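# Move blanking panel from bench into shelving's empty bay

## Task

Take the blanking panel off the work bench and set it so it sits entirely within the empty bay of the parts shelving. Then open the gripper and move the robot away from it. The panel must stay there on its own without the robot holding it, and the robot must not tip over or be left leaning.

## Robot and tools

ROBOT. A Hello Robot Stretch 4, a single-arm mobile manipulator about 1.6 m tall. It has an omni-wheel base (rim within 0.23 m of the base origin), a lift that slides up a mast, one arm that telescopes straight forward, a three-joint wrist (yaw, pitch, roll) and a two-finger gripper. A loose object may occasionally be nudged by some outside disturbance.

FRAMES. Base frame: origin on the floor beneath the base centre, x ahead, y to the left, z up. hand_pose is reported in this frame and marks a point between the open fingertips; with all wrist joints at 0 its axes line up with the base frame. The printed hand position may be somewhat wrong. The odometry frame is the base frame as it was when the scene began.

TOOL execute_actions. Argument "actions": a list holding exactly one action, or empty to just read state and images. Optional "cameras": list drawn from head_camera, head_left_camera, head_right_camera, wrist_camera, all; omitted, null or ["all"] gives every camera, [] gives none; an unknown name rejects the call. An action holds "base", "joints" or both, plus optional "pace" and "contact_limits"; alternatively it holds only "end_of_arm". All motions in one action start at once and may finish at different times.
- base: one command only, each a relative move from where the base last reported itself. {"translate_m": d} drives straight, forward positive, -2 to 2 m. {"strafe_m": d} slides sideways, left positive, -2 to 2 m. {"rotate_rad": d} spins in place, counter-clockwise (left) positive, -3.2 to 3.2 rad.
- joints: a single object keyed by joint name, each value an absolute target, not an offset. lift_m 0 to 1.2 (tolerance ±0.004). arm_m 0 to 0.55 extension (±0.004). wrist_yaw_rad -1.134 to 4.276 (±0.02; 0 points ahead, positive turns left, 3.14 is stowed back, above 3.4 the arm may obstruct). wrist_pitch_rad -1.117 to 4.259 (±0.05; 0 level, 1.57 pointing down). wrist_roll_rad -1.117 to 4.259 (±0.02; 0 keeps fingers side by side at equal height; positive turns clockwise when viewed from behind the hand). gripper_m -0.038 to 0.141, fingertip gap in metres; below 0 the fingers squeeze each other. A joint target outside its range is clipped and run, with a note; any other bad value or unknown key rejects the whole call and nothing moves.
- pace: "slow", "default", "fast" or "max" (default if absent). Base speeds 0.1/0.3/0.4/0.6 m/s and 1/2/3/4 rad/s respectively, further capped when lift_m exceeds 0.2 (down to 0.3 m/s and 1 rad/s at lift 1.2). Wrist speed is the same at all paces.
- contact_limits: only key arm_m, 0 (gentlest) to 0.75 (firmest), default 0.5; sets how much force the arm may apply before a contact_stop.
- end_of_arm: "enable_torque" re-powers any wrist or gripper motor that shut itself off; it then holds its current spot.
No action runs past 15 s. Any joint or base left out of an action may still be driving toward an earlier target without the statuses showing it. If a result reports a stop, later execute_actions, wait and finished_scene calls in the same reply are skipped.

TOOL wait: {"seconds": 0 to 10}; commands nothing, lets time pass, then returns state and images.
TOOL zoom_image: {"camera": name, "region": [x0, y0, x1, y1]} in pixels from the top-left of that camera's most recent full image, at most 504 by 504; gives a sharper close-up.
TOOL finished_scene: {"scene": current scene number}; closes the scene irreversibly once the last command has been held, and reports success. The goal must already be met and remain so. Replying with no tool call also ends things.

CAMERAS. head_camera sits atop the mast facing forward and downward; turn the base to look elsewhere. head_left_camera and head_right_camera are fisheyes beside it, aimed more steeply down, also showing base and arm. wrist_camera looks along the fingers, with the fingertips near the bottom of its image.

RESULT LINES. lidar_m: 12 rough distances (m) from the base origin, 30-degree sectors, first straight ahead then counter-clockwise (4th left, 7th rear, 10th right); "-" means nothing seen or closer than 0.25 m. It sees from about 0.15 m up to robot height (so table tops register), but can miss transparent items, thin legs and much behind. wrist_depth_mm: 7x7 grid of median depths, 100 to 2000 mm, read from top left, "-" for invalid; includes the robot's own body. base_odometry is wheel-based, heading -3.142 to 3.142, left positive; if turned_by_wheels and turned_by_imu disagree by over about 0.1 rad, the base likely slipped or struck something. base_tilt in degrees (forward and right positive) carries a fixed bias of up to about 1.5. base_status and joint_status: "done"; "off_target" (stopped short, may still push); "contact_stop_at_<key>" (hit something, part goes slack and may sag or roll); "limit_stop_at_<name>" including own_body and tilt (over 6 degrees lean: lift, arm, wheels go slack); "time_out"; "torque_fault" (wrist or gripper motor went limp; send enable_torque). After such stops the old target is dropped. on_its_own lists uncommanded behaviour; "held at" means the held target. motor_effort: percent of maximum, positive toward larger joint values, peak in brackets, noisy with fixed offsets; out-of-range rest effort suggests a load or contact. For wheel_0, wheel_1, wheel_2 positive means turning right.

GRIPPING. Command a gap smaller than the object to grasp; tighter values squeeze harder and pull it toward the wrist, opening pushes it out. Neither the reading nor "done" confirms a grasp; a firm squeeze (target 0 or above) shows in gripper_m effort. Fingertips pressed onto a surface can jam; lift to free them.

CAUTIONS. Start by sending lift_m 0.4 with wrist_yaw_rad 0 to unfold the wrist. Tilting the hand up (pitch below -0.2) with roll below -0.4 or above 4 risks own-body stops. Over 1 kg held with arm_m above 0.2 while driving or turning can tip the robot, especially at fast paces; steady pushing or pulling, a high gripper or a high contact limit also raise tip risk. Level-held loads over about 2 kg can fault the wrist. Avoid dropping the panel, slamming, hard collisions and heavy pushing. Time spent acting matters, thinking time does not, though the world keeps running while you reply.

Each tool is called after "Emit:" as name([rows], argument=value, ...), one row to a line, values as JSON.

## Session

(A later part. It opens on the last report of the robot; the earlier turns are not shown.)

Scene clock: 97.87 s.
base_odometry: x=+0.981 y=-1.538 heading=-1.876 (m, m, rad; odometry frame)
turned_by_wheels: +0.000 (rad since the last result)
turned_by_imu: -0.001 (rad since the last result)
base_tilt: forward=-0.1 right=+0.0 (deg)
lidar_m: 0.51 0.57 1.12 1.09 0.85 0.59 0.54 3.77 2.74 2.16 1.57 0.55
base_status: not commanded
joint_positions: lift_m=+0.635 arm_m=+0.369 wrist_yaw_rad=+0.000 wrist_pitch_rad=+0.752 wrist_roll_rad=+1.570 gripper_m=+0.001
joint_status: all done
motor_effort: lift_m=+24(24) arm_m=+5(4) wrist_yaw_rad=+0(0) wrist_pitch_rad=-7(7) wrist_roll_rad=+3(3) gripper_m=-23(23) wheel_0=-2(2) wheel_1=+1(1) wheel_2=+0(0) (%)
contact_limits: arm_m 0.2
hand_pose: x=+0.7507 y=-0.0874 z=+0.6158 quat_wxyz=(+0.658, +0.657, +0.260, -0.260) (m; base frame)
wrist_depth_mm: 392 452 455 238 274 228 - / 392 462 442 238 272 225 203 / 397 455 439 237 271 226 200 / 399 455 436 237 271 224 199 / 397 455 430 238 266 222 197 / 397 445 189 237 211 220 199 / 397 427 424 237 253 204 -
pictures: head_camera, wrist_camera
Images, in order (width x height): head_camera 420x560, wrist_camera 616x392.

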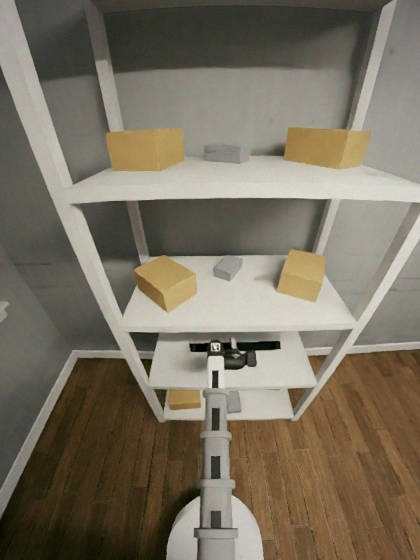

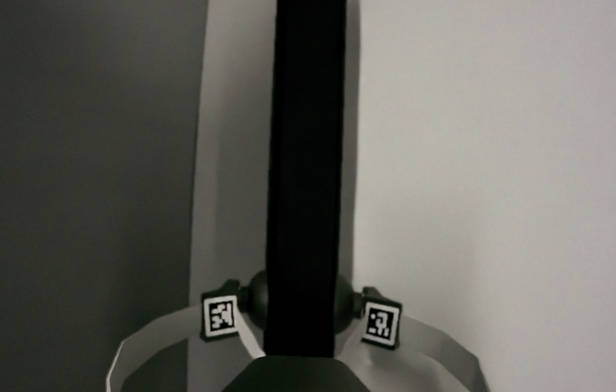

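Emit:
execute_actions([
  {"joints":{"wrist_pitch_rad":0.94}},
], cameras=[])

Emit:
execute_actions([
  {"joints":{"gripper_m":0.065},"pace":"slow"},
], cameras=["wrist_camera"])

Emit:
execute_actions([
  {"joints":{"lift_m":0.66}},
], cameras=["wrist_camera"])

Scene clock: 103.20 s.
base_odometry: x=+0.981 y=-1.538 heading=-1.876 (m, m, rad; odometry frame)
turned_by_wheels: +0.000 (rad since the last result)
turned_by_imu: -0.001 (rad since the last result)
base_tilt: forward=+0.0 right=-0.1 (deg)
lidar_m: 0.52 0.56 1.17 1.07 0.84 0.59 0.54 3.76 2.71 2.15 1.55 0.57
base_status: not commanded
joint_positions: lift_m=+0.635 arm_m=+0.369 wrist_yaw_rad=+0.000 wrist_pitch_rad=+0.942 wrist_roll_rad=+1.570 gripper_m=+0.001
joint_status: all done
motor_effort: lift_m=+24(24) arm_m=+4(5) wrist_yaw_rad=+0(0) wrist_pitch_rad=-4(6) wrist_roll_rad=+4(3) gripper_m=-23(23) wheel_0=-2(2) wheel_1=+1(1) wheel_2=+0(0) (%)
hand_pose: x=+0.7098 y=-0.0874 z=+0.5797 quat_wxyz=(+0.631, +0.630, +0.321, -0.321) (m; base frame)
wrist_depth_mm: 415 430 336 239 241 209 194 / 418 421 336 238 240 210 194 / 424 410 329 237 238 209 194 / 421 410 327 238 236 207 399 / 424 402 325 236 236 206 394 / 421 397 190 236 211 204 392 / 421 370 319 236 227 193 591
pictures: none
No camera images: the call's "cameras" was empty. Leave "cameras" out to get every camera's image.

Scene clock: 105.73 s.
base_odometry: x=+0.981 y=-1.538 heading=-1.876 (m, m, rad; odometry frame)
turned_by_wheels: +0.000 (rad since the last result)
turned_by_imu: -0.001 (rad since the last result)
base_tilt: forward=-0.1 right=-0.1 (deg)
lidar_m: 0.52 0.56 1.14 1.08 0.87 0.60 0.55 3.71 2.73 2.17 1.55 0.56
base_status: not commanded
joint_positions: lift_m=+0.635 arm_m=+0.369 wrist_yaw_rad=+0.000 wrist_pitch_rad=+0.941 wrist_roll_rad=+1.570 gripper_m=+0.065
joint_status: all done
motor_effort: lift_m=+24(24) arm_m=+5(4) wrist_yaw_rad=+0(0) wrist_pitch_rad=-3(5) wrist_roll_rad=+3(4) gripper_m=-2(23) wheel_0=-2(2) wheel_1=+1(1) wheel_2=+0(0) (%)
hand_pose: x=+0.7100 y=-0.0874 z=+0.5798 quat_wxyz=(+0.631, +0.630, +0.321, -0.320) (m; base frame)
wrist_depth_mm: 413 430 340 277 241 211 195 / 421 424 336 276 241 209 195 / 424 415 330 273 239 209 193 / 427 410 327 271 238 208 193 / 427 404 325 271 236 206 399 / 421 404 196 268 216 204 394 / 421 397 319 153 230 199 189
pictures: wrist_camera
Images, in order (width x height): wrist_camera 616x392.

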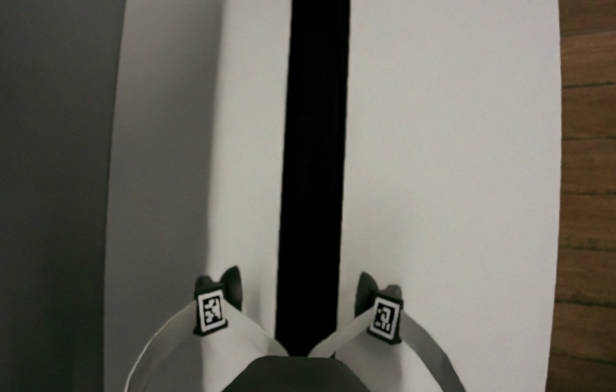

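Scene clock: 106.60 s.
base_odometry: x=+0.981 y=-1.538 heading=-1.876 (m, m, rad; odometry frame)
turned_by_wheels: +0.000 (rad since the last result)
turned_by_imu: +0.000 (rad since the last result)
base_tilt: forward=-0.1 right=+0.0 (deg)
lidar_m: 0.53 0.55 1.15 1.08 0.81 0.58 0.56 3.77 2.72 2.17 1.55 0.55
base_status: not commanded
joint_positions: lift_m=+0.660 arm_m=+0.369 wrist_yaw_rad=+0.000 wrist_pitch_rad=+0.941 wrist_roll_rad=+1.570 gripper_m=+0.065
joint_status: all done
motor_effort: lift_m=+23(23) arm_m=+4(4) wrist_yaw_rad=+0(0) wrist_pitch_rad=-3(3) wrist_roll_rad=+2(4) gripper_m=-2(2) wheel_0=-2(2) wheel_1=+1(1) wheel_2=+0(0) (%)
hand_pose: x=+0.7100 y=-0.0874 z=+0.6048 quat_wxyz=(+0.631, +0.630, +0.321, -0.320) (m; base frame)
wrist_depth_mm: 418 459 373 309 267 233 216 / 418 459 370 300 266 232 424 / 424 462 366 298 264 232 421 / 421 452 362 296 263 230 421 / 424 445 362 300 260 229 415 / 421 442 197 290 215 227 410 / 424 439 353 151 256 220 609
pictures: wrist_camera
Images, in order (width x height): wrist_camera 616x392.

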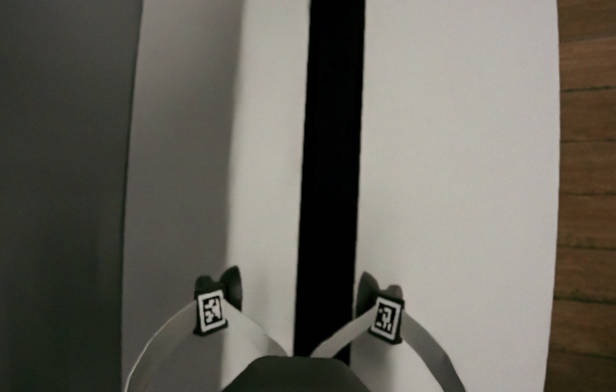

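Emit:
execute_actions([
  {"base":{"translate_m":-0.15},"joints":{"arm_m":0},"pace":"fast"},
], cameras=["head_camera"])

Emit:
finished_scene(scene=1)

Scene clock: 112.87 s.
base_odometry: x=+1.026 y=-1.395 heading=-1.876 (m, m, rad; odometry frame)
turned_by_wheels: +0.000 (rad since the last result)
turned_by_imu: -0.001 (rad since the last result)
base_tilt: forward=-0.1 right=+0.0 (deg)
lidar_m: 0.67 0.71 1.15 1.12 0.62 0.42 0.39 3.67 2.73 2.15 1.75 0.72
base_status: done
joint_positions: lift_m=+0.660 arm_m=+0.001 wrist_yaw_rad=+0.000 wrist_pitch_rad=+0.942 wrist_roll_rad=+1.570 gripper_m=+0.065
joint_status: all done
motor_effort: lift_m=+23(23) arm_m=-5(6) wrist_yaw_rad=+1(1) wrist_pitch_rad=-4(4) wrist_roll_rad=+3(3) gripper_m=-2(2) wheel_0=-2(4) wheel_1=-2(5) wheel_2=+3(17) (%)
hand_pose: x=+0.3419 y=-0.0875 z=+0.6048 quat_wxyz=(+0.631, +0.630, +0.321, -0.321) (m; base frame)
wrist_depth_mm: 627 544 1118 917 831 723 647 / 597 535 946 917 831 732 647 / 591 1042 946 904 809 707 640 / 585 1042 1025 904 820 715 647 / 559 1042 1008 904 809 707 627 / 549 1042 196 878 214 699 473 / 554 504 854 150 778 683 480
pictures: head_camera
Images, in order (width x height): head_camera 420x560.

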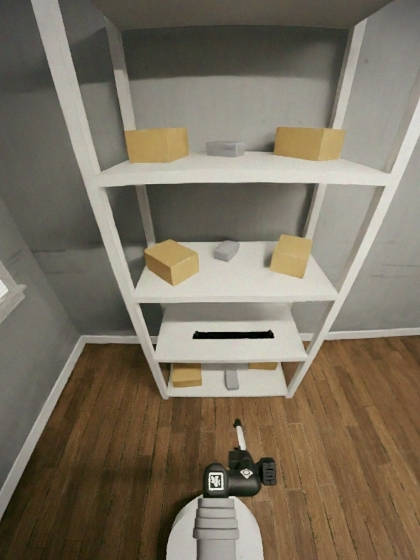

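The scene is finished: the task was done.


## Next scene

The same job, from a new start.

Emit:
execute_actions(actions=[])

Scene clock: 0.00 s.
base_odometry: x=+0.000 y=+0.000 heading=+0.000 (m, m, rad; odometry frame)
turned_by_wheels: +0.000 (rad since the last result)
turned_by_imu: +0.000 (rad since the last result)
base_tilt: forward=+0.0 right=+0.0 (deg)
lidar_m: 1.02 1.02 1.73 1.54 2.33 1.73 1.50 1.51 1.34 2.43 2.07 1.17
base_status: not commanded
joint_positions: lift_m=+0.148 arm_m=+0.001 wrist_yaw_rad=+3.225 wrist_pitch_rad=-0.008 wrist_roll_rad=+0.003 gripper_m=+0.057
joint_status: not commanded
motor_effort: lift_m=+21 arm_m=-1 wrist_yaw_rad=+1 wrist_pitch_rad=-6 wrist_roll_rad=+1 gripper_m=-3 wheel_0=+0 wheel_1=-1 wheel_2=+0 (%)
hand_pose: x=-0.1233 y=+0.0631 z=+0.3287 quat_wxyz=(-0.042, +0.004, +0.001, +0.999) (m; base frame)
wrist_depth_mm: - - 136 1708 1756 1808 1921 / - - 135 1708 1808 1808 1863 / - - 134 1708 1756 1863 1921 / - 118 135 1708 1708 1808 1863 / 192 1537 1618 1661 1756 1808 1863 / 204 1255 198 1366 213 1430 1397 / 204 798 854 148 854 878 946
pictures: head_camera, head_left_camera, head_right_camera, wrist_camera
Images, in order (width x height): head_camera 420x560, head_left_camera 420x672, head_right_camera 420x672, wrist_camera 616x392.

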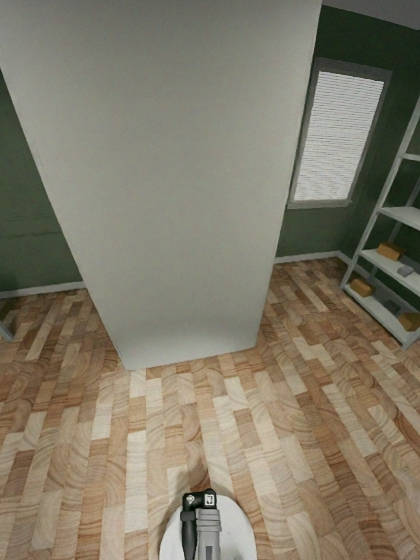

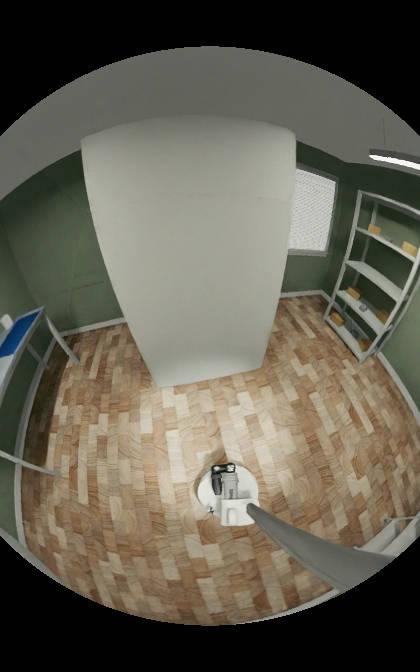

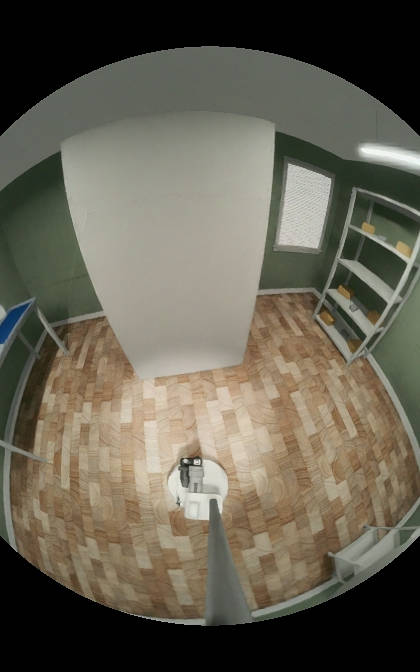

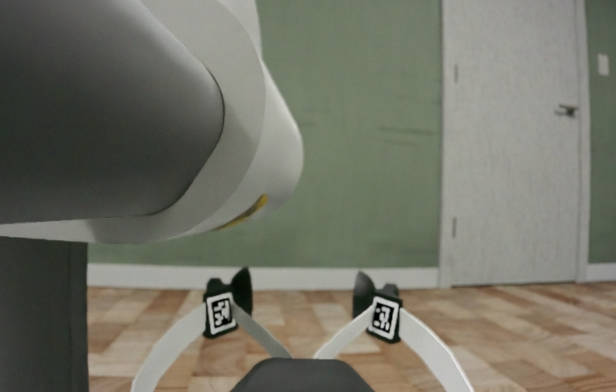

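Emit:
execute_actions([
  {"base":{"rotate_rad":1.3}},
], cameras=["head_camera"])

Emit:
execute_actions([
  {"base":{"translate_m":0.9},"joints":{"lift_m":1.05,"wrist_yaw_rad":0,"gripper_m":0.1},"pace":"fast"},
])

Scene clock: 4.17 s.
base_odometry: x=+0.000 y=+0.000 heading=+1.299 (m, m, rad; odometry frame)
turned_by_wheels: +1.299 (rad since the last result)
turned_by_imu: +1.320 (rad since the last result)
base_tilt: forward=+0.0 right=-0.1 (deg)
lidar_m: 1.58 1.53 2.06 1.54 1.51 1.35 1.59 2.43 2.07 1.06 1.01 1.06
base_status: done
joint_positions: lift_m=+0.148 arm_m=+0.001 wrist_yaw_rad=+3.225 wrist_pitch_rad=-0.008 wrist_roll_rad=+0.003 gripper_m=+0.057
joint_status: not commanded
motor_effort: lift_m=+21(21) arm_m=-1(1) wrist_yaw_rad=+1(0) wrist_pitch_rad=-6(7) wrist_roll_rad=+1(3) gripper_m=-3(3) wheel_0=-4(10) wheel_1=-5(7) wheel_2=-7(12) (%)
hand_pose: x=-0.1233 y=+0.0631 z=+0.3287 quat_wxyz=(-0.042, +0.004, +0.001, +0.999) (m; base frame)
wrist_depth_mm: - - 136 - - 1863 1499 / - - 135 - - 1863 1430 / - - 134 - - 1618 1464 / - 118 135 - - 1756 1430 / 192 1808 - - - 1661 1430 / 204 1255 198 1366 213 1464 1336 / 204 809 854 148 854 891 946
pictures: head_camera
Images, in order (width x height): head_camera 420x560.

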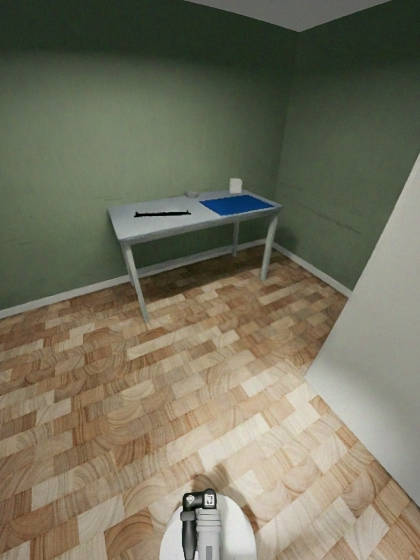

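Scene clock: 7.70 s.
base_odometry: x=+0.242 y=+0.867 heading=+1.299 (m, m, rad; odometry frame)
turned_by_wheels: +0.000 (rad since the last result)
turned_by_imu: -0.004 (rad since the last result)
base_tilt: forward=+0.0 right=-0.1 (deg)
lidar_m: 0.75 0.72 0.75 1.99 1.91 2.03 2.22 2.75 0.82 0.71 1.55 1.01
base_status: done
joint_positions: lift_m=+1.050 arm_m=+0.001 wrist_yaw_rad=+0.000 wrist_pitch_rad=-0.008 wrist_roll_rad=+0.003 gripper_m=+0.100
joint_status: all done
motor_effort: lift_m=+23(26) arm_m=-1(2) wrist_yaw_rad=+0(5) wrist_pitch_rad=-6(7) wrist_roll_rad=+1(1) gripper_m=-1(4) wheel_0=+3(9) wheel_1=+3(5) wheel_2=-4(19) (%)
hand_pose: x=+0.4600 y=-0.0873 z=+1.2303 quat_wxyz=(+1.000, +0.001, -0.004, +0.000) (m; base frame)
wrist_depth_mm: 1138 1255 1397 1576 1863 1863 1537 / 1138 1229 1430 1618 1808 1863 1499 / 1160 1255 1397 1576 1863 1808 1499 / 1138 1229 1430 1576 1863 1863 1537 / 1118 1255 1397 1576 1808 1863 1537 / 1098 1160 213 1308 215 1756 1499 / 798 750 820 148 842 960 1499
pictures: head_camera, head_left_camera, head_right_camera, wrist_camera
Images, in order (width x height): head_camera 420x560, head_left_camera 420x672, head_right_camera 420x672, wrist_camera 616x392.

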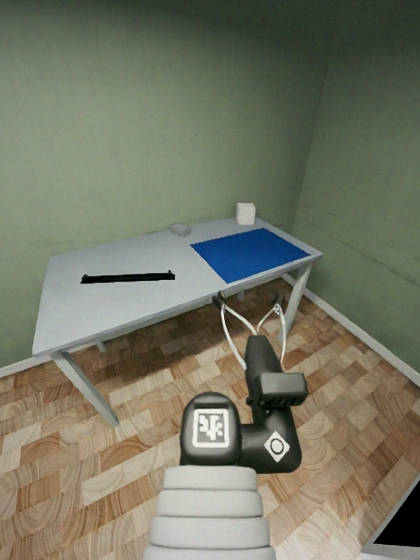

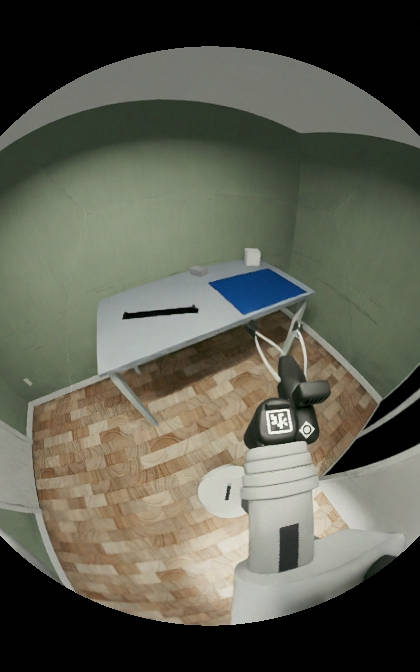

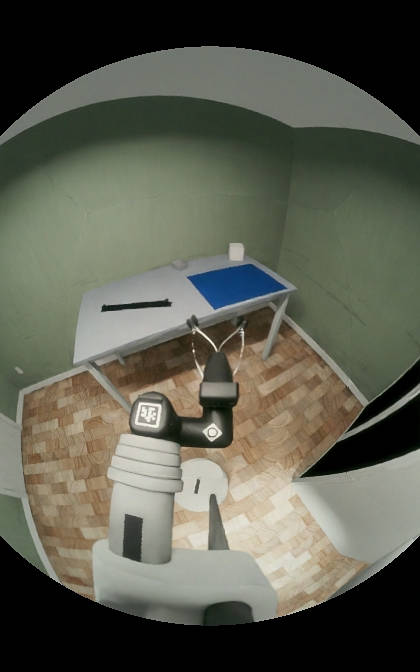

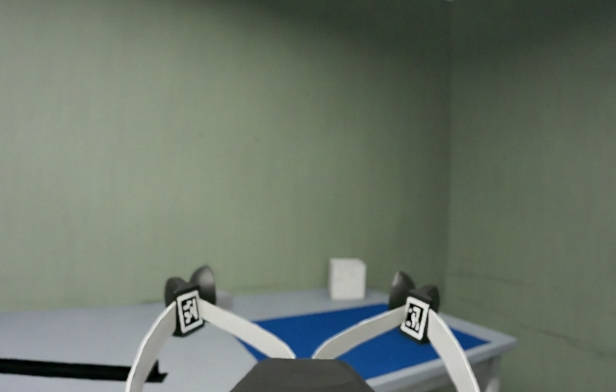

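Emit:
execute_actions([
  {"base":{"rotate_rad":0.48},"joints":{"lift_m":1.2,"wrist_pitch_rad":1.57}},
], cameras=[])

Emit:
execute_actions([
  {"base":{"translate_m":0.4},"joints":{"arm_m":0.45}},
], cameras=["wrist_camera","head_right_camera"])

Scene clock: 12.73 s.
base_odometry: x=+0.242 y=+0.867 heading=+1.778 (m, m, rad; odometry frame)
turned_by_wheels: +0.479 (rad since the last result)
turned_by_imu: +0.486 (rad since the last result)
base_tilt: forward=+0.0 right=-0.1 (deg)
lidar_m: 0.72 0.75 1.99 1.90 2.01 2.23 3.30 0.88 0.70 1.31 1.06 0.76
base_status: done
joint_positions: lift_m=+1.199 arm_m=+0.001 wrist_yaw_rad=+0.000 wrist_pitch_rad=+1.570 wrist_roll_rad=+0.003 gripper_m=+0.100
joint_status: all done
motor_effort: lift_m=+23(27) arm_m=-1(1) wrist_yaw_rad=+0(0) wrist_pitch_rad=+1(6) wrist_roll_rad=+2(3) gripper_m=-2(0) wheel_0=-5(9) wheel_1=-4(6) wheel_2=-6(12) (%)
hand_pose: x=+0.1718 y=-0.0874 z=+1.0887 quat_wxyz=(+0.707, +0.001, +0.707, -0.001) (m; base frame)
wrist_depth_mm: 1308 1336 1336 1366 1366 1336 1366 / 1336 1336 1308 1336 1366 1336 1336 / 1336 1336 1336 1366 1336 1336 1336 / 1336 1366 1336 1336 1336 1336 1336 / 1308 1336 1138 1118 1366 1336 1336 / 1281 1308 214 1138 215 1336 1336 / 1336 1336 1366 148 1366 1336 1366
pictures: none
No camera images: the call's "cameras" was empty. Leave "cameras" out to get every camera's image.

Scene clock: 15.53 s.
base_odometry: x=+0.159 y=+1.258 heading=+1.778 (m, m, rad; odometry frame)
turned_by_wheels: +0.000 (rad since the last result)
turned_by_imu: -0.002 (rad since the last result)
base_tilt: forward=-0.1 right=+0.0 (deg)
lidar_m: 0.33 0.33 0.47 1.92 2.01 2.53 3.75 0.97 1.06 1.80 0.49 0.35
base_status: done
joint_positions: lift_m=+1.199 arm_m=+0.449 wrist_yaw_rad=+0.000 wrist_pitch_rad=+1.570 wrist_roll_rad=+0.003 gripper_m=+0.100
joint_status: all done
motor_effort: lift_m=+23(23) arm_m=+5(5) wrist_yaw_rad=+0(0) wrist_pitch_rad=+1(1) wrist_roll_rad=+1(2) gripper_m=-1(0) wheel_0=+3(9) wheel_1=+4(8) wheel_2=-4(14) (%)
hand_pose: x=+0.6203 y=-0.0874 z=+1.0888 quat_wxyz=(+0.707, +0.001, +0.707, -0.001) (m; base frame)
wrist_depth_mm: 399 397 402 402 404 404 404 / 397 399 399 399 399 402 407 / 397 399 399 399 402 404 402 / 397 397 399 402 402 402 407 / 397 397 397 397 404 404 407 / 397 397 213 402 215 402 404 / 399 397 399 148 404 402 402
pictures: head_right_camera, wrist_camera
Images, in order (width x height): head_right_camera 420x672, wrist_camera 616x392.

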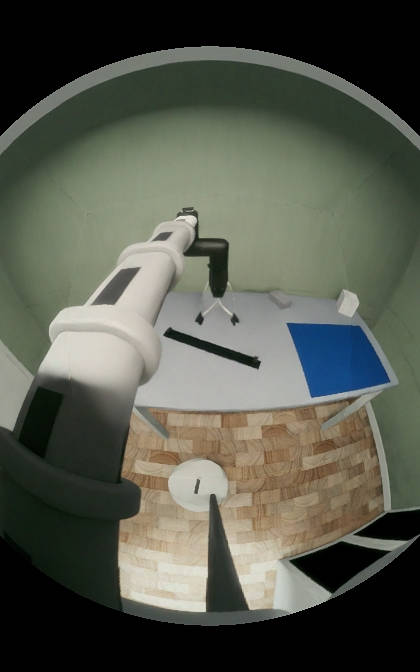

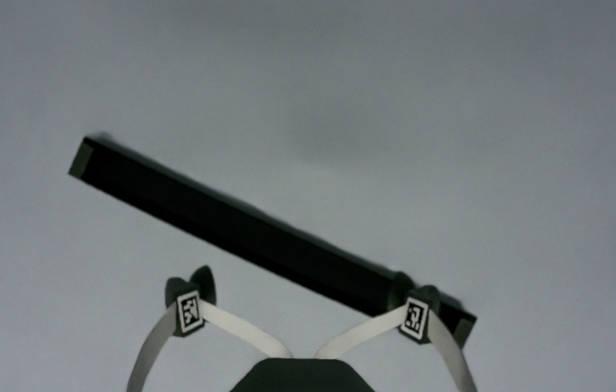

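Emit:
execute_actions([
  {"base":{"strafe_m":0.035},"joints":{"arm_m":0.457,"wrist_roll_rad":1.985,"lift_m":1.07}},
], cameras=["wrist_camera"])

Scene clock: 19.97 s.
base_odometry: x=+0.125 y=+1.251 heading=+1.778 (m, m, rad; odometry frame)
turned_by_wheels: +0.000 (rad since the last result)
turned_by_imu: -0.002 (rad since the last result)
base_tilt: forward=+0.0 right=-0.1 (deg)
lidar_m: 0.31 0.34 1.58 1.87 1.99 2.52 3.33 0.98 1.07 1.84 0.48 0.34
base_status: done
joint_positions: lift_m=+1.070 arm_m=+0.456 wrist_yaw_rad=+0.000 wrist_pitch_rad=+1.570 wrist_roll_rad=+1.984 gripper_m=+0.100
joint_status: all done
motor_effort: lift_m=+18(25) arm_m=+4(5) wrist_yaw_rad=+0(0) wrist_pitch_rad=+0(1) wrist_roll_rad=+3(7) gripper_m=+0(2) wheel_0=-1(12) wheel_1=+2(11) wheel_2=+0(1) (%)
hand_pose: x=+0.6273 y=-0.0874 z=+0.9599 quat_wxyz=(+0.387, +0.592, +0.387, -0.592) (m; base frame)
wrist_depth_mm: 267 270 272 272 277 279 281 / 267 270 272 272 276 279 279 / 267 270 271 270 274 277 278 / 266 270 270 271 274 276 277 / 265 267 270 268 273 276 277 / 265 266 213 268 215 276 276 / 265 264 267 148 272 274 274
pictures: wrist_camera
Images, in order (width x height): wrist_camera 616x392.

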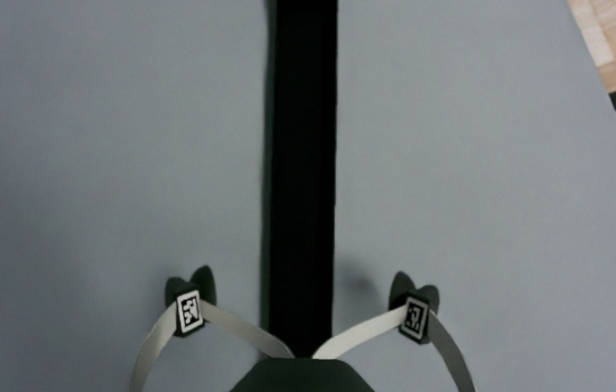

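Emit:
execute_actions([
  {"joints":{"lift_m":1.045,"gripper_m":0,"wrist_roll_rad":2.01},"pace":"slow"},
], cameras=[])

Emit:
execute_actions([
  {"joints":{"lift_m":1.1}},
], cameras=["wrist_camera"])

Scene clock: 26.53 s.
base_odometry: x=+0.125 y=+1.251 heading=+1.778 (m, m, rad; odometry frame)
turned_by_wheels: +0.000 (rad since the last result)
turned_by_imu: -0.002 (rad since the last result)
base_tilt: forward=-0.1 right=+0.0 (deg)
lidar_m: 0.31 0.34 1.58 1.87 1.98 2.51 3.31 1.00 1.06 1.84 0.48 0.34
base_status: not commanded
joint_positions: lift_m=+1.045 arm_m=+0.456 wrist_yaw_rad=+0.000 wrist_pitch_rad=+1.570 wrist_roll_rad=+2.010 gripper_m=+0.001
joint_status: all done
motor_effort: lift_m=+18(19) arm_m=+5(5) wrist_yaw_rad=+0(0) wrist_pitch_rad=+1(7) wrist_roll_rad=+3(5) gripper_m=-24(27) wheel_0=-1(0) wheel_1=+2(2) wheel_2=+0(0) (%)
hand_pose: x=+0.6274 y=-0.0874 z=+0.9350 quat_wxyz=(+0.379, +0.597, +0.379, -0.596) (m; base frame)
wrist_depth_mm: 244 246 247 239 251 253 254 / 243 245 246 238 250 253 253 / 242 245 246 237 250 251 252 / 242 243 244 236 249 251 253 / 241 242 244 235 248 250 251 / 239 241 189 234 212 249 250 / 240 239 242 233 246 248 250
pictures: none
No camera images: the call's "cameras" was empty. Leave "cameras" out to get every camera's image.

Scene clock: 27.67 s.
base_odometry: x=+0.125 y=+1.251 heading=+1.778 (m, m, rad; odometry frame)
turned_by_wheels: +0.000 (rad since the last result)
turned_by_imu: +0.000 (rad since the last result)
base_tilt: forward=+0.0 right=+0.0 (deg)
lidar_m: 0.32 0.35 1.57 1.89 1.98 2.52 3.33 1.00 1.06 1.84 0.47 0.34
base_status: not commanded
joint_positions: lift_m=+1.100 arm_m=+0.456 wrist_yaw_rad=+0.000 wrist_pitch_rad=+1.570 wrist_roll_rad=+2.010 gripper_m=+0.001
joint_status: all done
motor_effort: lift_m=+24(28) arm_m=+5(5) wrist_yaw_rad=+0(0) wrist_pitch_rad=+1(1) wrist_roll_rad=+3(3) gripper_m=-24(24) wheel_0=+0(1) wheel_1=+1(2) wheel_2=+0(0) (%)
hand_pose: x=+0.6274 y=-0.0874 z=+0.9895 quat_wxyz=(+0.379, +0.597, +0.379, -0.596) (m; base frame)
wrist_depth_mm: 298 300 301 238 307 310 312 / 297 300 301 237 306 307 310 / 297 298 301 236 304 307 310 / 296 298 298 236 304 306 309 / 294 296 298 235 303 306 307 / 293 296 189 234 212 304 307 / 293 294 296 233 301 304 306
pictures: wrist_camera
Images, in order (width x height): wrist_camera 616x392.

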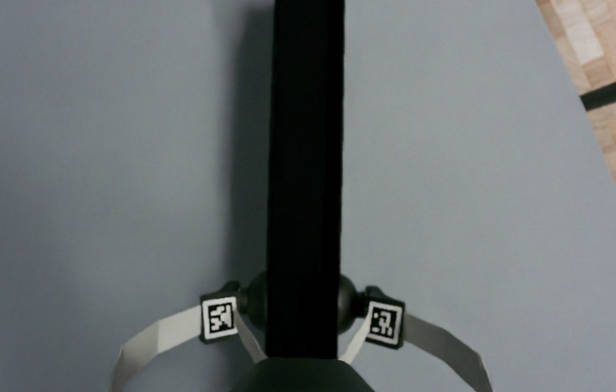

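Emit:
execute_actions([
  {"base":{"translate_m":-2.0},"joints":{"arm_m":0.0,"wrist_roll_rad":1.57,"wrist_pitch_rad":0.9},"pace":"fast"},
], cameras=[])

Emit:
execute_actions([
  {"base":{"rotate_rad":3.09},"pace":"slow"},
])

Scene clock: 39.20 s.
base_odometry: x=+0.537 y=-0.706 heading=+1.778 (m, m, rad; odometry frame)
turned_by_wheels: +0.000 (rad since the last result)
turned_by_imu: +0.001 (rad since the last result)
base_tilt: forward=-0.1 right=-0.1 (deg)
lidar_m: 0.32 0.32 1.98 1.43 1.51 1.70 1.59 1.18 1.56 0.81 0.69 0.39
base_status: done
joint_positions: lift_m=+1.100 arm_m=+0.001 wrist_yaw_rad=+0.000 wrist_pitch_rad=+0.902 wrist_roll_rad=+1.570 gripper_m=+0.001
joint_status: all done
motor_effort: lift_m=+24(24) arm_m=-5(6) wrist_yaw_rad=+1(1) wrist_pitch_rad=-7(9) wrist_roll_rad=+0(3) gripper_m=-24(25) wheel_0=-2(9) wheel_1=-4(6) wheel_2=+4(16) (%)
hand_pose: x=+0.3509 y=-0.0875 z=+1.0516 quat_wxyz=(+0.636, +0.636, +0.308, -0.308) (m; base frame)
wrist_depth_mm: - - 1118 238 1078 1060 991 / - - 1983 237 1336 1138 1025 / - - 1863 237 1366 1160 1025 / - - 1921 236 1336 1160 1008 / - - 1921 235 1308 1118 1025 / - - 189 235 211 1098 1008 / - - 1808 234 1255 1078 1025
pictures: none
No camera images: the call's "cameras" was empty. Leave "cameras" out to get every camera's image.

Scene clock: 43.57 s.
base_odometry: x=+0.537 y=-0.706 heading=-1.417 (m, m, rad; odometry frame)
turned_by_wheels: +3.089 (rad since the last result)
turned_by_imu: +3.141 (rad since the last result)
base_tilt: forward=+0.1 right=+0.0 (deg)
lidar_m: 0.32 0.33 1.51 0.99 0.69 0.87 3.08 2.84 2.00 1.43 1.48 0.37
base_status: done
joint_positions: lift_m=+1.100 arm_m=+0.001 wrist_yaw_rad=+0.000 wrist_pitch_rad=+0.902 wrist_roll_rad=+1.570 gripper_m=+0.001
joint_status: not commanded
motor_effort: lift_m=+23(24) arm_m=-5(5) wrist_yaw_rad=+1(1) wrist_pitch_rad=-7(7) wrist_roll_rad=+1(1) gripper_m=-23(24) wheel_0=-5(6) wheel_1=-4(7) wheel_2=-8(11) (%)
hand_pose: x=+0.3510 y=-0.0874 z=+1.0516 quat_wxyz=(+0.636, +0.636, +0.308, -0.308) (m; base frame)
wrist_depth_mm: 1281 1499 1863 237 1366 1160 1042 / 1255 1499 1863 237 1336 1160 1025 / 1229 1499 1808 236 1336 1160 1025 / 1255 1499 1808 236 1336 1138 1025 / 1229 1464 1808 236 1336 1138 1025 / 1205 1430 189 234 211 1138 1008 / 1229 1229 1229 234 1229 1042 1008
pictures: head_camera, head_left_camera, head_right_camera, wrist_camera
Images, in order (width x height): head_camera 420x560, head_left_camera 420x672, head_right_camera 420x672, wrist_camera 616x392.

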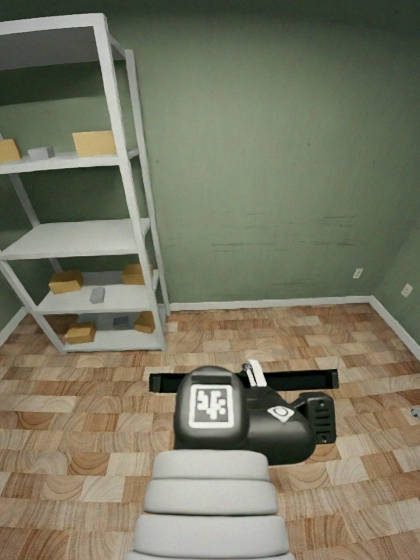

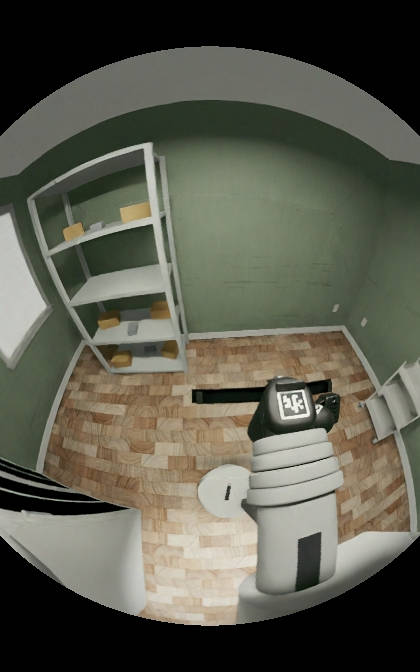

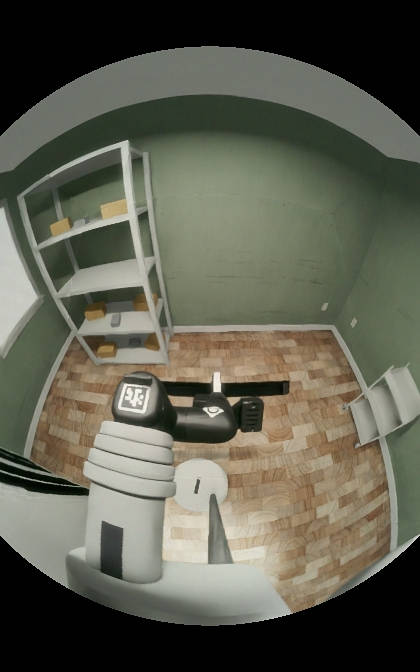

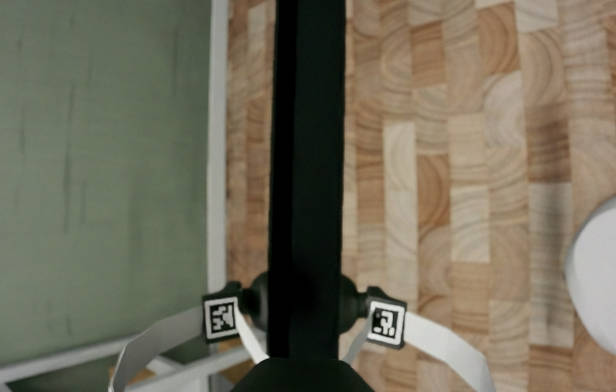

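Emit:
execute_actions([
  {"base":{"translate_m":0.5}},
], cameras=[])

Emit:
execute_actions([
  {"base":{"strafe_m":0.9}},
], cameras=["head_camera","wrist_camera"])

Scene clock: 50.10 s.
base_odometry: x=+0.613 y=-1.200 heading=-1.417 (m, m, rad; odometry frame)
turned_by_wheels: +0.000 (rad since the last result)
turned_by_imu: -0.004 (rad since the last result)
base_tilt: forward=+0.0 right=+0.0 (deg)
lidar_m: 0.33 0.32 0.83 1.88 1.05 0.97 3.65 2.81 1.49 1.42 1.72 0.40
base_status: done
joint_positions: lift_m=+1.100 arm_m=+0.001 wrist_yaw_rad=+0.000 wrist_pitch_rad=+0.902 wrist_roll_rad=+1.570 gripper_m=+0.001
joint_status: not commanded
motor_effort: lift_m=+23(23) arm_m=-5(5) wrist_yaw_rad=+1(1) wrist_pitch_rad=-6(6) wrist_roll_rad=+0(1) gripper_m=-24(24) wheel_0=+2(4) wheel_1=+2(9) wheel_2=-3(15) (%)
hand_pose: x=+0.3509 y=-0.0874 z=+1.0516 quat_wxyz=(+0.636, +0.636, +0.308, -0.308) (m; base frame)
wrist_depth_mm: 820 976 1229 238 1336 1138 1042 / 820 976 1229 238 1336 1160 1042 / 809 960 1205 236 1336 1138 1025 / 809 976 1205 236 1308 1138 1042 / 798 960 1205 235 1308 1160 1025 / 788 931 189 234 211 1118 1008 / 788 854 1078 235 1205 1060 1008
pictures: none
No camera images: the call's "cameras" was empty. Leave "cameras" out to get every camera's image.

Scene clock: 54.43 s.
base_odometry: x=+1.503 y=-1.062 heading=-1.416 (m, m, rad; odometry frame)
turned_by_wheels: +0.000 (rad since the last result)
turned_by_imu: -0.004 (rad since the last result)
base_tilt: forward=-0.1 right=-0.1 (deg)
lidar_m: 0.32 0.34 1.02 0.96 1.03 0.80 0.74 0.76 2.93 2.33 1.64 0.37
base_status: done
joint_positions: lift_m=+1.100 arm_m=+0.001 wrist_yaw_rad=+0.000 wrist_pitch_rad=+0.902 wrist_roll_rad=+1.570 gripper_m=+0.001
joint_status: not commanded
motor_effort: lift_m=+23(23) arm_m=-5(5) wrist_yaw_rad=+1(1) wrist_pitch_rad=-6(7) wrist_roll_rad=+0(1) gripper_m=-23(24) wheel_0=+0(10) wheel_1=+2(9) wheel_2=+0(2) (%)
hand_pose: x=+0.3509 y=-0.0874 z=+1.0516 quat_wxyz=(+0.636, +0.636, +0.308, -0.308) (m; base frame)
wrist_depth_mm: 668 492 1160 238 1308 1182 1025 / 676 480 960 237 1255 1160 1042 / 654 477 904 236 1205 1160 1008 / 647 469 1025 236 1229 1160 1025 / 634 466 1025 235 1182 1138 1042 / 634 459 190 235 211 1138 1008 / 634 413 433 233 946 1078 1008
pictures: head_camera, wrist_camera
Images, in order (width x height): head_camera 420x560, wrist_camera 616x392.

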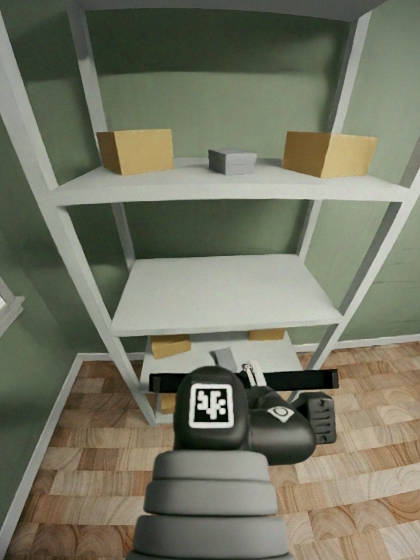

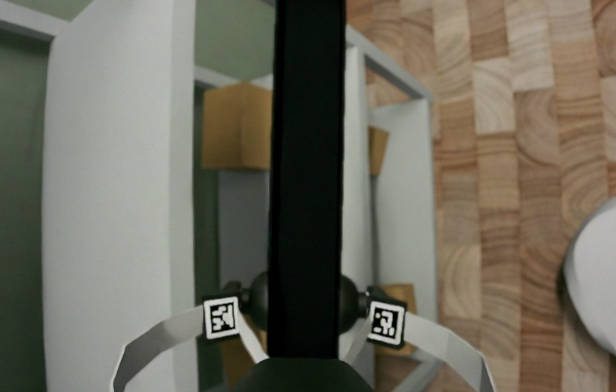

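Emit:
execute_actions([
  {"joints":{"arm_m":0.36,"wrist_pitch_rad":0.8},"contact_limits":{"arm_m":0.2}},
], cameras=[])

Emit:
execute_actions([
  {"joints":{"wrist_pitch_rad":0.94}},
], cameras=["head_camera","wrist_camera"])

Scene clock: 60.47 s.
base_odometry: x=+1.503 y=-1.062 heading=-1.416 (m, m, rad; odometry frame)
turned_by_wheels: +0.000 (rad since the last result)
turned_by_imu: -0.002 (rad since the last result)
base_tilt: forward=+0.0 right=+0.0 (deg)
lidar_m: 0.55 0.57 1.04 0.96 1.02 0.80 0.74 0.77 2.92 2.34 1.65 0.59
base_status: not commanded
joint_positions: lift_m=+1.100 arm_m=+0.359 wrist_yaw_rad=+0.000 wrist_pitch_rad=+0.802 wrist_roll_rad=+1.570 gripper_m=+0.001
joint_status: all done
motor_effort: lift_m=+23(23) arm_m=+5(5) wrist_yaw_rad=+0(1) wrist_pitch_rad=-6(10) wrist_roll_rad=+0(0) gripper_m=-24(23) wheel_0=+0(0) wheel_1=+2(3) wheel_2=+0(0) (%)
contact_limits: arm_m 0.2
hand_pose: x=+0.7306 y=-0.0874 z=+1.0706 quat_wxyz=(+0.651, +0.651, +0.276, -0.276) (m; base frame)
wrist_depth_mm: 436 508 433 237 273 229 - / 433 508 427 237 272 229 206 / 436 508 421 236 271 229 204 / 433 504 418 236 270 228 203 / 430 500 413 235 268 226 202 / 427 488 189 236 212 224 202 / 421 452 397 235 250 210 -
pictures: none
No camera images: the call's "cameras" was empty. Leave "cameras" out to get every camera's image.

Scene clock: 61.07 s.
base_odometry: x=+1.503 y=-1.062 heading=-1.416 (m, m, rad; odometry frame)
turned_by_wheels: +0.000 (rad since the last result)
turned_by_imu: +0.000 (rad since the last result)
base_tilt: forward=+0.1 right=-0.1 (deg)
lidar_m: 0.55 0.57 1.02 0.96 1.03 0.78 0.75 0.76 2.91 2.32 1.65 0.60
base_status: not commanded
joint_positions: lift_m=+1.100 arm_m=+0.359 wrist_yaw_rad=+0.000 wrist_pitch_rad=+0.942 wrist_roll_rad=+1.570 gripper_m=+0.001
joint_status: all done
motor_effort: lift_m=+23(23) arm_m=+5(5) wrist_yaw_rad=+0(0) wrist_pitch_rad=-5(7) wrist_roll_rad=+1(0) gripper_m=-24(25) wheel_0=+0(0) wheel_1=+2(2) wheel_2=+0(0) (%)
hand_pose: x=+0.6998 y=-0.0874 z=+1.0448 quat_wxyz=(+0.630, +0.630, +0.321, -0.321) (m; base frame)
wrist_depth_mm: 459 445 351 238 251 226 1042 / 459 442 347 238 250 225 1025 / 459 430 343 237 248 220 1008 / 459 430 342 236 247 220 991 / 455 424 340 235 245 218 991 / 452 421 189 235 211 216 991 / 445 382 327 234 233 205 976
pictures: head_camera, wrist_camera
Images, in order (width x height): head_camera 420x560, wrist_camera 616x392.

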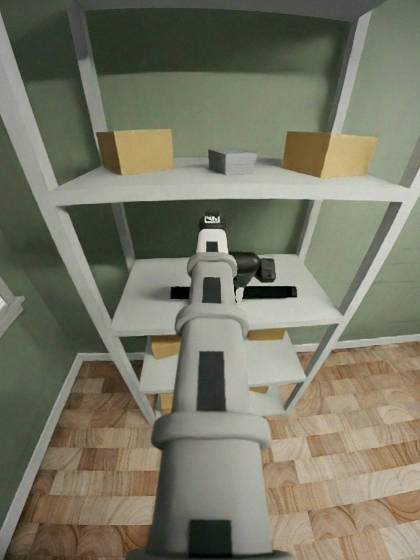

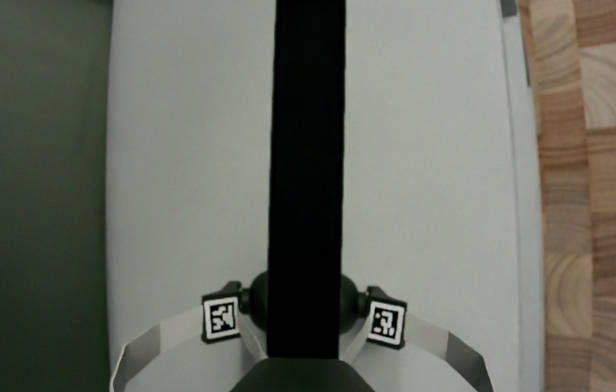

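Emit:
execute_actions([
  {"joints":{"wrist_pitch_rad":1.02,"arm_m":0.39,"gripper_m":0.065},"pace":"slow"},
], cameras=[])

Emit:
execute_actions([
  {"base":{"translate_m":-0.15},"joints":{"arm_m":0,"lift_m":1.12},"pace":"fast"},
], cameras=["head_camera"])

Scene clock: 67.47 s.
base_odometry: x=+1.503 y=-1.062 heading=-1.416 (m, m, rad; odometry frame)
turned_by_wheels: +0.000 (rad since the last result)
turned_by_imu: -0.002 (rad since the last result)
base_tilt: forward=+0.0 right=-0.2 (deg)
lidar_m: 0.56 0.59 1.03 0.96 1.03 0.80 0.75 0.75 2.92 2.33 1.64 0.60
base_status: not commanded
joint_positions: lift_m=+1.100 arm_m=+0.389 wrist_yaw_rad=+0.000 wrist_pitch_rad=+1.020 wrist_roll_rad=+1.570 gripper_m=+0.065
joint_status: all done
motor_effort: lift_m=+23(23) arm_m=+5(5) wrist_yaw_rad=+0(0) wrist_pitch_rad=+1(2) wrist_roll_rad=+1(1) gripper_m=-1(25) wheel_0=+0(0) wheel_1=+2(2) wheel_2=+0(0) (%)
hand_pose: x=+0.7111 y=-0.0874 z=+1.0323 quat_wxyz=(+0.617, +0.617, +0.345, -0.345) (m; base frame)
wrist_depth_mm: 449 389 320 273 241 217 1042 / 449 384 317 271 240 216 1025 / 436 377 315 270 240 213 1042 / 433 375 314 265 238 211 1008 / 433 373 310 263 237 211 1008 / 439 373 196 262 213 209 1025 / 436 370 309 149 232 204 991
pictures: none
No camera images: the call's "cameras" was empty. Leave "cameras" out to get every camera's image.

Scene clock: 69.37 s.
base_odometry: x=+1.480 y=-0.914 heading=-1.417 (m, m, rad; odometry frame)
turned_by_wheels: +0.000 (rad since the last result)
turned_by_imu: +0.000 (rad since the last result)
base_tilt: forward=+0.0 right=+0.1 (deg)
lidar_m: 0.70 0.72 1.01 0.98 0.93 0.64 0.59 0.61 2.93 2.32 1.85 0.75
base_status: done
joint_positions: lift_m=+1.120 arm_m=+0.001 wrist_yaw_rad=+0.000 wrist_pitch_rad=+1.021 wrist_roll_rad=+1.570 gripper_m=+0.065
joint_status: all done
motor_effort: lift_m=+23(21) arm_m=-5(6) wrist_yaw_rad=+1(0) wrist_pitch_rad=-4(4) wrist_roll_rad=+1(1) gripper_m=-4(2) wheel_0=-2(7) wheel_1=-4(9) wheel_2=+3(14) (%)
hand_pose: x=+0.3228 y=-0.0875 z=+1.0520 quat_wxyz=(+0.617, +0.617, +0.346, -0.346) (m; base frame)
wrist_depth_mm: 525 1182 891 1499 1308 1160 1060 / 517 1060 991 1397 1308 1160 1042 / 512 991 991 1336 1281 1138 1042 / 508 1078 946 1366 1281 1138 1008 / 500 1098 931 1336 1281 1138 854 / 496 1060 196 1255 219 1138 854 / 500 1025 891 146 1255 1098 1025
pictures: head_camera
Images, in order (width x height): head_camera 420x560.

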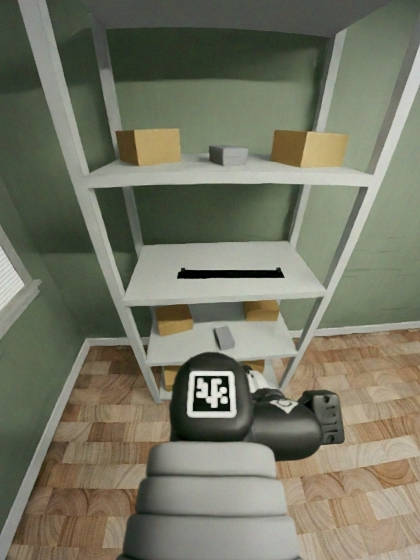

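Emit:
finished_scene(scene=2)

The scene is finished: the task was done.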